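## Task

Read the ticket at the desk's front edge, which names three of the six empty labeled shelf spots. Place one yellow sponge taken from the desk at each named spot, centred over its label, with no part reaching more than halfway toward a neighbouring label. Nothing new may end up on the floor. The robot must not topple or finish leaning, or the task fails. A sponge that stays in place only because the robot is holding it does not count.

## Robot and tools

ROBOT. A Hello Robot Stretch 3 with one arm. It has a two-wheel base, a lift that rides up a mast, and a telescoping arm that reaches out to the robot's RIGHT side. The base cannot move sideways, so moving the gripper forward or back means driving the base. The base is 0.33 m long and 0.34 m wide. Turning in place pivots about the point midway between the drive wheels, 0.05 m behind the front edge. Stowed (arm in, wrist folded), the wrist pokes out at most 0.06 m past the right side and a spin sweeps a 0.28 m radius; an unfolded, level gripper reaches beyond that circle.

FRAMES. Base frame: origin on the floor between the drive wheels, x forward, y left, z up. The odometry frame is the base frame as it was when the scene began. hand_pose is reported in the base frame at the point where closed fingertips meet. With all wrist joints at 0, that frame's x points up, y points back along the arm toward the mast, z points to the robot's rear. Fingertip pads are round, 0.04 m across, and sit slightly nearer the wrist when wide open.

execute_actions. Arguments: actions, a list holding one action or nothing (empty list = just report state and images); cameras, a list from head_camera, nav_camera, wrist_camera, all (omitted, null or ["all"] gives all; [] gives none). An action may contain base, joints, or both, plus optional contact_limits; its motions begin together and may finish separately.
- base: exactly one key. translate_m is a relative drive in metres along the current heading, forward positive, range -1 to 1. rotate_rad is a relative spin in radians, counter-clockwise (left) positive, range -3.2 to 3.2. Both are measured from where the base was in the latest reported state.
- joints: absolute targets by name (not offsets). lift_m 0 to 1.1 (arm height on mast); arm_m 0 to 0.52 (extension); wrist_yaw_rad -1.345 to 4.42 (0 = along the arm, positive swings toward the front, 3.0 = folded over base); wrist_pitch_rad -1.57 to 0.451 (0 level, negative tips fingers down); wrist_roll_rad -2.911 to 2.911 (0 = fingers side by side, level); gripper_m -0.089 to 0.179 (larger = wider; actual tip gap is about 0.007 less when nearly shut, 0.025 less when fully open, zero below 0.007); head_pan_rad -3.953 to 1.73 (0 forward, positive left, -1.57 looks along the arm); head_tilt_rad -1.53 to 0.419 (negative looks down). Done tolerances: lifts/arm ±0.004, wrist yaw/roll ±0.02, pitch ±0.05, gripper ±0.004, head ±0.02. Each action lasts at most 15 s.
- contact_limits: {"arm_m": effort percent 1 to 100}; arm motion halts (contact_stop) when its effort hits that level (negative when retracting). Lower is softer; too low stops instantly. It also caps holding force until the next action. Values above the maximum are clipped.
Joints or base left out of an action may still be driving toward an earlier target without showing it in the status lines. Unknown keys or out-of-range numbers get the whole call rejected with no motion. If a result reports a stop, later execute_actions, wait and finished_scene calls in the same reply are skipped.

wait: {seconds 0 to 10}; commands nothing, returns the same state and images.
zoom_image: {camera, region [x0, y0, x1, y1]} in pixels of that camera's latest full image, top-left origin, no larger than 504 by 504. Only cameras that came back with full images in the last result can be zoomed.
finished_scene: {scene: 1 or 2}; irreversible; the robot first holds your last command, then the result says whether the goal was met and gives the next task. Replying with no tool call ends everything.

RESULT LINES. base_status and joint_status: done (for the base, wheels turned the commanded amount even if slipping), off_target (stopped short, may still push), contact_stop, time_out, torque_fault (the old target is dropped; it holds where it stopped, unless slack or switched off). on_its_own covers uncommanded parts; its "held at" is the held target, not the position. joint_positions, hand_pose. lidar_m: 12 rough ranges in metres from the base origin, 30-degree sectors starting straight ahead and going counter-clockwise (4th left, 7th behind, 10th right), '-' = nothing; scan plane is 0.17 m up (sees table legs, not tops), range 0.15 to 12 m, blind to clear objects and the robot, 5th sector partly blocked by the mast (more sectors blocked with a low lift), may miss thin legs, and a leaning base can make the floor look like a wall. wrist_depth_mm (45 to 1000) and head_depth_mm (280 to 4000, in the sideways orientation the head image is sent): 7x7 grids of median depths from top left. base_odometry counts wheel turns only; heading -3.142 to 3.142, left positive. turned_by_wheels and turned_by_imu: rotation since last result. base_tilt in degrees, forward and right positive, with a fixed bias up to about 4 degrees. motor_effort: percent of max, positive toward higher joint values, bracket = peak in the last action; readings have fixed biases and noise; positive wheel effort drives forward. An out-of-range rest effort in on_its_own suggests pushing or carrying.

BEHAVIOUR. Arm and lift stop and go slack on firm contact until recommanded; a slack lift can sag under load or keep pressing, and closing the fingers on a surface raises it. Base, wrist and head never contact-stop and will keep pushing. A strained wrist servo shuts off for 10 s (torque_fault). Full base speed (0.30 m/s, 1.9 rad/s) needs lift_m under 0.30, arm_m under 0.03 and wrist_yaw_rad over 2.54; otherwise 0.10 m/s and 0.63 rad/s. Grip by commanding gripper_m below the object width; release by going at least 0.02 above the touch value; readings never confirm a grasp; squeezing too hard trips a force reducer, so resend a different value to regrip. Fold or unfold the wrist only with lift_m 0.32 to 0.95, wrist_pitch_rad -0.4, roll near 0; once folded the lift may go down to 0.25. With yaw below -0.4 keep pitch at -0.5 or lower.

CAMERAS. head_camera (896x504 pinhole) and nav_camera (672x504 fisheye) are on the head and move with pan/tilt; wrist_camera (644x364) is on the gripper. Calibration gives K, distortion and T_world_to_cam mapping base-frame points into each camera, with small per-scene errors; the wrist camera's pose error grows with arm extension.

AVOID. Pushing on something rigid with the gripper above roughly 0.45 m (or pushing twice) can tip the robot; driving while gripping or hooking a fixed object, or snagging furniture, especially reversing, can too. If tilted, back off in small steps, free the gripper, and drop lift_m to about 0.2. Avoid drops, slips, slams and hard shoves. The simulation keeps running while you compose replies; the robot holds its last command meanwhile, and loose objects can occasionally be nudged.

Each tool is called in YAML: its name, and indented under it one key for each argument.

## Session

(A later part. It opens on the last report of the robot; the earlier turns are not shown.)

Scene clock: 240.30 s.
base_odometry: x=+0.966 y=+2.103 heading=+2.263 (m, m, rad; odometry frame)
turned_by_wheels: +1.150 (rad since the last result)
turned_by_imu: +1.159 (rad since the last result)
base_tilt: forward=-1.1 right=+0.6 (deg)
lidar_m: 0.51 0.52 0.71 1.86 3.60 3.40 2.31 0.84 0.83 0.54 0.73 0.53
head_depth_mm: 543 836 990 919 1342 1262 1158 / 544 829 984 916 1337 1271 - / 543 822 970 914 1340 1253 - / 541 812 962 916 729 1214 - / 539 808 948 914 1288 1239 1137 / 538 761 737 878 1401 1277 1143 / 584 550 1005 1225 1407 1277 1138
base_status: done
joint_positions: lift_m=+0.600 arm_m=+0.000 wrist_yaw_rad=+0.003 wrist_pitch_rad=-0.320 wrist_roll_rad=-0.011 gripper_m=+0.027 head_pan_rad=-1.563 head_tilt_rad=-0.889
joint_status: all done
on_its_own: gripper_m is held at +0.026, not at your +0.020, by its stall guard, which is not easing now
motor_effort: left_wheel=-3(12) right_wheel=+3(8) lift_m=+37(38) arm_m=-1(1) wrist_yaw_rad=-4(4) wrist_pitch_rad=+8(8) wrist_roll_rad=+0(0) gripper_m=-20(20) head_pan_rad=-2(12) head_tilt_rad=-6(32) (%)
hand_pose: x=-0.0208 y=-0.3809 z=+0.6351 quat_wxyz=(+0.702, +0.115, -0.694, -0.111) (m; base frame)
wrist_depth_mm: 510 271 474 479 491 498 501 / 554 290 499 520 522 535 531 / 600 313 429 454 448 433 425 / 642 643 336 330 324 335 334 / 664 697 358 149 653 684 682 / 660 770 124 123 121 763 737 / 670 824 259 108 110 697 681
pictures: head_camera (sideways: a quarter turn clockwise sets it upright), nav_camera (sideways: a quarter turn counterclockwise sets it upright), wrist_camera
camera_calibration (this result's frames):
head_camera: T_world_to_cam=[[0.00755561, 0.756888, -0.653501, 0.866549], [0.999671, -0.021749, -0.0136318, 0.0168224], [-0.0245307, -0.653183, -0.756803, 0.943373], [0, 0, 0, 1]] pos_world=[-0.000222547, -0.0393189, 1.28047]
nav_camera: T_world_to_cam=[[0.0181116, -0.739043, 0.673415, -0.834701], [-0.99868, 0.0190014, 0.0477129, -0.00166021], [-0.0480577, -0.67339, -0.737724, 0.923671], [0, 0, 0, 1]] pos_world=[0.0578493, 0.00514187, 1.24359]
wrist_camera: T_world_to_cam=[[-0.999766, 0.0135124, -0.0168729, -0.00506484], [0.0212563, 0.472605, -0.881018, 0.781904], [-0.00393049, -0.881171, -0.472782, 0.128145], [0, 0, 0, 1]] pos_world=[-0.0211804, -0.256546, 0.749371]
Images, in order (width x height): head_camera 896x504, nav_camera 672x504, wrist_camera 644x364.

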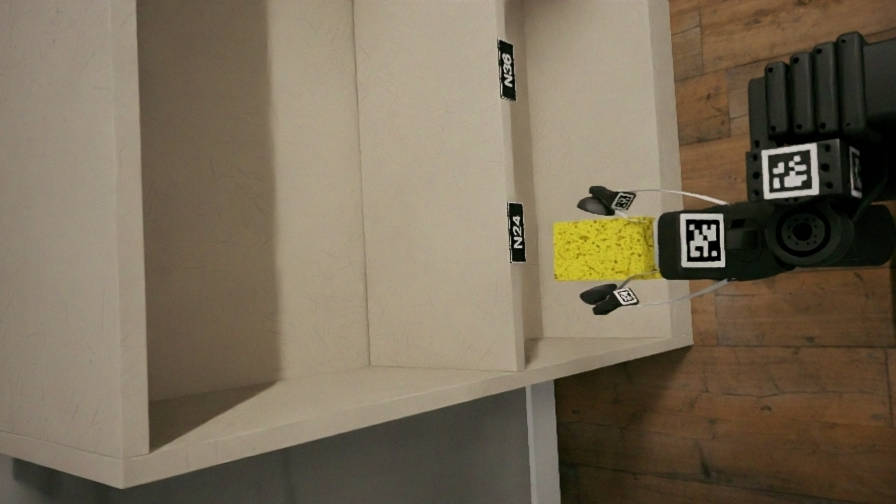

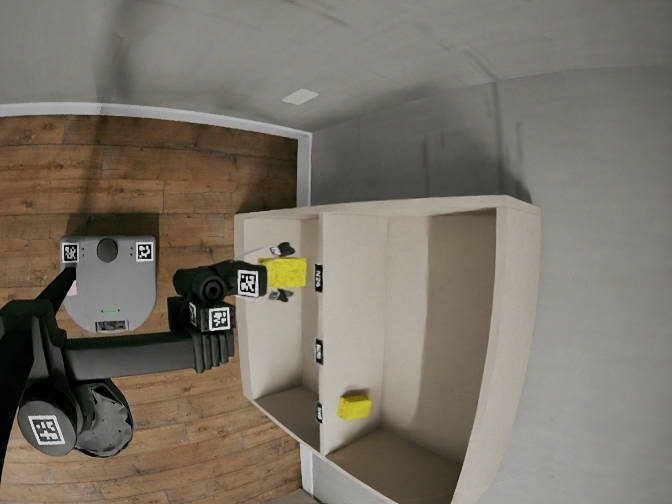

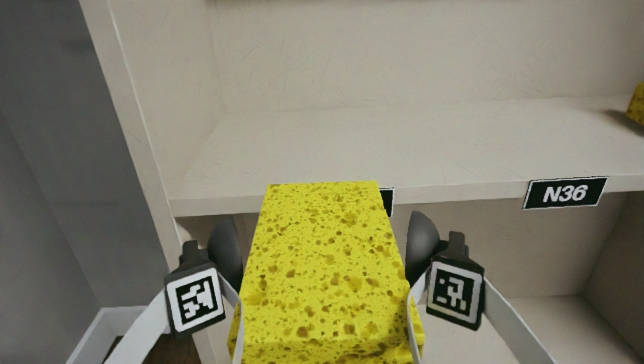

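execute_actions:
  actions:
    - {"base":{"translate_m":-0.03},"joints":{"arm_m":0.26}}
  cameras: []

execute_actions:
  actions:
    - {"joints":{"lift_m":0.578}}
  cameras: []

execute_actions:
  actions:
    - {"joints":{"gripper_m":0.12}}
  cameras: []

execute_actions:
  actions:
    - {"joints":{"arm_m":0.08,"lift_m":0.59,"head_pan_rad":-2.2,"head_tilt_rad":-0.6}}
  cameras: ["nav_camera","wrist_camera"]

Scene clock: 244.60 s.
base_odometry: x=+0.985 y=+2.080 heading=+2.263 (m, m, rad; odometry frame)
turned_by_wheels: +0.000 (rad since the last result)
turned_by_imu: +0.001 (rad since the last result)
base_tilt: forward=-1.1 right=+0.7 (deg)
lidar_m: 0.54 0.55 0.75 1.98 4.08 3.39 2.28 0.82 0.83 0.57 0.55 0.56
head_depth_mm: 544 837 995 919 1344 1253 1162 / 542 831 986 921 1343 - - / 542 822 975 961 1294 1259 1140 / 540 814 962 887 1298 1239 1144 / 539 807 949 917 1311 1242 1145 / 537 787 900 876 1142 1268 1138 / 537 561 659 1221 1426 1267 1140
base_status: done
joint_positions: lift_m=+0.600 arm_m=+0.260 wrist_yaw_rad=+0.002 wrist_pitch_rad=-0.320 wrist_roll_rad=-0.011 gripper_m=+0.027 head_pan_rad=-1.563 head_tilt_rad=-0.889
joint_status: all done
on_its_own: gripper_m is held at +0.026, not at your +0.020, by its stall guard, which is not easing now
motor_effort: left_wheel=-3(10) right_wheel=+3(3) lift_m=+37(37) arm_m=+3(4) wrist_yaw_rad=-2(3) wrist_pitch_rad=+8(8) wrist_roll_rad=+0(0) gripper_m=-19(20) head_pan_rad=-2(2) head_tilt_rad=-6(5) (%)
hand_pose: x=-0.0210 y=-0.6404 z=+0.6351 quat_wxyz=(+0.702, +0.114, -0.694, -0.112) (m; base frame)
wrist_depth_mm: 235 246 249 253 256 260 262 / 232 263 265 270 276 280 282 / 229 282 286 290 299 303 304 / 228 301 306 306 313 316 313 / 224 265 262 149 243 249 247 / 211 218 124 123 122 207 205 / 185 183 141 108 110 175 174
pictures: none
No camera images: the call's "cameras" was empty. Leave "cameras" out to get every camera's image.

Scene clock: 245.53 s.
base_odometry: x=+0.985 y=+2.080 heading=+2.263 (m, m, rad; odometry frame)
turned_by_wheels: +0.000 (rad since the last result)
turned_by_imu: +0.000 (rad since the last result)
base_tilt: forward=-1.1 right=+0.7 (deg)
lidar_m: 0.54 0.55 0.75 1.98 4.05 3.38 2.27 0.82 0.83 0.57 0.55 0.56
head_depth_mm: 544 837 993 919 1337 1261 1162 / 542 830 981 920 1332 1279 - / 542 824 972 946 1283 1254 1143 / 541 813 961 958 1289 1243 1137 / 539 809 950 914 1312 1237 1143 / 538 788 898 879 1143 1275 1140 / 537 561 656 1215 1431 1271 1147
base_status: not commanded
joint_positions: lift_m=+0.578 arm_m=+0.260 wrist_yaw_rad=+0.002 wrist_pitch_rad=-0.320 wrist_roll_rad=-0.011 gripper_m=+0.027 head_pan_rad=-1.563 head_tilt_rad=-0.889
joint_status: all done
on_its_own: gripper_m is held at +0.026, not at your +0.020, by its stall guard, which is not easing now
motor_effort: left_wheel=-3(3) right_wheel=+3(4) lift_m=+29(31) arm_m=+3(3) wrist_yaw_rad=-2(2) wrist_pitch_rad=+8(8) wrist_roll_rad=+0(0) gripper_m=-19(20) head_pan_rad=-2(2) head_tilt_rad=-4(6) (%)
hand_pose: x=-0.0210 y=-0.6404 z=+0.6134 quat_wxyz=(+0.702, +0.114, -0.694, -0.112) (m; base frame)
wrist_depth_mm: 235 246 248 252 255 258 262 / 231 264 268 268 274 280 283 / 228 281 288 290 297 303 306 / 228 285 289 284 277 273 268 / 214 228 226 149 211 216 212 / 190 188 124 123 121 179 176 / 160 158 130 108 110 153 151
pictures: none
No camera images: the call's "cameras" was empty. Leave "cameras" out to get every camera's image.

Scene clock: 246.97 s.
base_odometry: x=+0.985 y=+2.080 heading=+2.263 (m, m, rad; odometry frame)
turned_by_wheels: +0.000 (rad since the last result)
turned_by_imu: +0.000 (rad since the last result)
base_tilt: forward=-1.1 right=+0.6 (deg)
lidar_m: 0.54 0.56 0.75 1.98 4.08 3.39 2.27 0.82 0.83 0.58 0.55 0.56
head_depth_mm: 544 838 994 917 1340 1255 1165 / 543 827 982 916 1334 1277 - / 542 819 970 960 1285 1250 1145 / 542 816 961 960 1280 1242 1141 / 539 807 953 913 1301 1235 1139 / 538 787 898 872 1142 1275 1131 / 537 560 658 1217 1404 1271 1144
base_status: not commanded
joint_positions: lift_m=+0.578 arm_m=+0.260 wrist_yaw_rad=+0.002 wrist_pitch_rad=-0.320 wrist_roll_rad=-0.011 gripper_m=+0.120 head_pan_rad=-1.563 head_tilt_rad=-0.889
joint_status: all done
motor_effort: left_wheel=-3(3) right_wheel=+3(3) lift_m=+29(29) arm_m=+3(3) wrist_yaw_rad=-3(2) wrist_pitch_rad=+8(8) wrist_roll_rad=+0(0) gripper_m=-1(82) head_pan_rad=-1(2) head_tilt_rad=-4(6) (%)
hand_pose: x=-0.0210 y=-0.6404 z=+0.6134 quat_wxyz=(+0.702, +0.114, -0.694, -0.112) (m; base frame)
wrist_depth_mm: 234 246 249 250 256 258 264 / 232 263 268 269 275 278 282 / 230 282 286 292 296 301 307 / 226 287 288 283 278 273 268 / 214 230 219 151 209 225 213 / 189 195 173 124 133 - 176 / 162 154 113 108 111 149 151
pictures: none
No camera images: the call's "cameras" was empty. Leave "cameras" out to get every camera's image.

Scene clock: 249.53 s.
base_odometry: x=+0.985 y=+2.080 heading=+2.263 (m, m, rad; odometry frame)
turned_by_wheels: +0.000 (rad since the last result)
turned_by_imu: +0.000 (rad since the last result)
base_tilt: forward=-1.1 right=+0.6 (deg)
lidar_m: 0.54 0.56 0.75 1.98 4.06 3.39 2.28 0.82 0.83 0.58 0.55 0.56
head_depth_mm: 1217 1377 1580 1789 1816 1502 1277 / 1110 1226 1395 1630 1764 1500 1269 / 1009 1081 875 976 1078 1316 1275 / 937 972 972 1114 1003 1347 1225 / 868 899 958 1086 973 1319 1183 / 809 860 655 990 1005 872 1173 / 759 805 616 909 968 825 1151
base_status: not commanded
joint_positions: lift_m=+0.590 arm_m=+0.080 wrist_yaw_rad=+0.002 wrist_pitch_rad=-0.320 wrist_roll_rad=-0.011 gripper_m=+0.120 head_pan_rad=-2.193 head_tilt_rad=-0.606
joint_status: all done
motor_effort: left_wheel=-3(3) right_wheel=+3(3) lift_m=+37(39) arm_m=-1(1) wrist_yaw_rad=-3(3) wrist_pitch_rad=+8(8) wrist_roll_rad=+0(0) gripper_m=+1(1) head_pan_rad=-2(24) head_tilt_rad=+1(23) (%)
hand_pose: x=-0.0211 y=-0.4609 z=+0.6251 quat_wxyz=(+0.702, +0.114, -0.694, -0.112) (m; base frame)
wrist_depth_mm: 229 339 407 416 421 424 431 / 226 330 436 445 457 454 468 / 224 328 438 322 412 407 393 / 222 301 314 280 302 298 293 / 238 250 247 247 249 255 254 / 641 256 604 631 643 - 650 / 686 327 625 681 681 663 657
pictures: nav_camera (sideways: a quarter turn counterclockwise sets it upright), wrist_camera
camera_calibration (this result's frames):
nav_camera: T_world_to_cam=[[-0.293978, -0.431144, 0.853049, -1.06694], [-0.788686, 0.6136, 0.038326, 0.00926359], [-0.539955, -0.661521, -0.520422, 0.644001], [0, 0, 0, 1]] pos_world=[0.0413802, -0.0396703, 1.24495]
wrist_camera: T_world_to_cam=[[-0.99975, 0.0147014, -0.0168732, -0.00388403], [0.0218185, 0.47255, -0.881034, 0.810921], [-0.00497895, -0.881181, -0.472753, 0.0528736], [0, 0, 0, 1]] pos_world=[-0.0213129, -0.336553, 0.73938]
Images, in order (width x height): nav_camera 672x504, wrist_camera 644x364.

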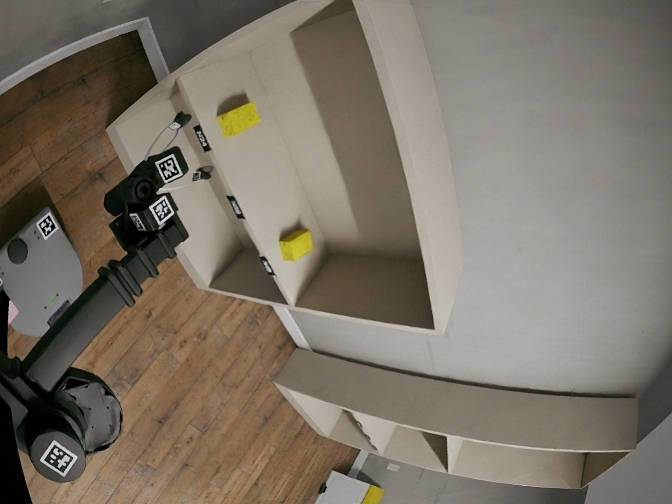

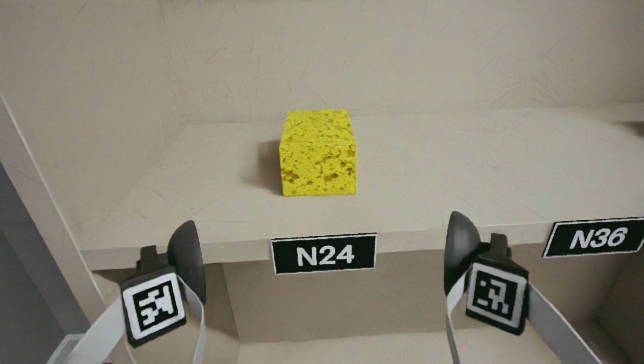

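finished_scene:
  scene: 1

The scene is finished: the task was done.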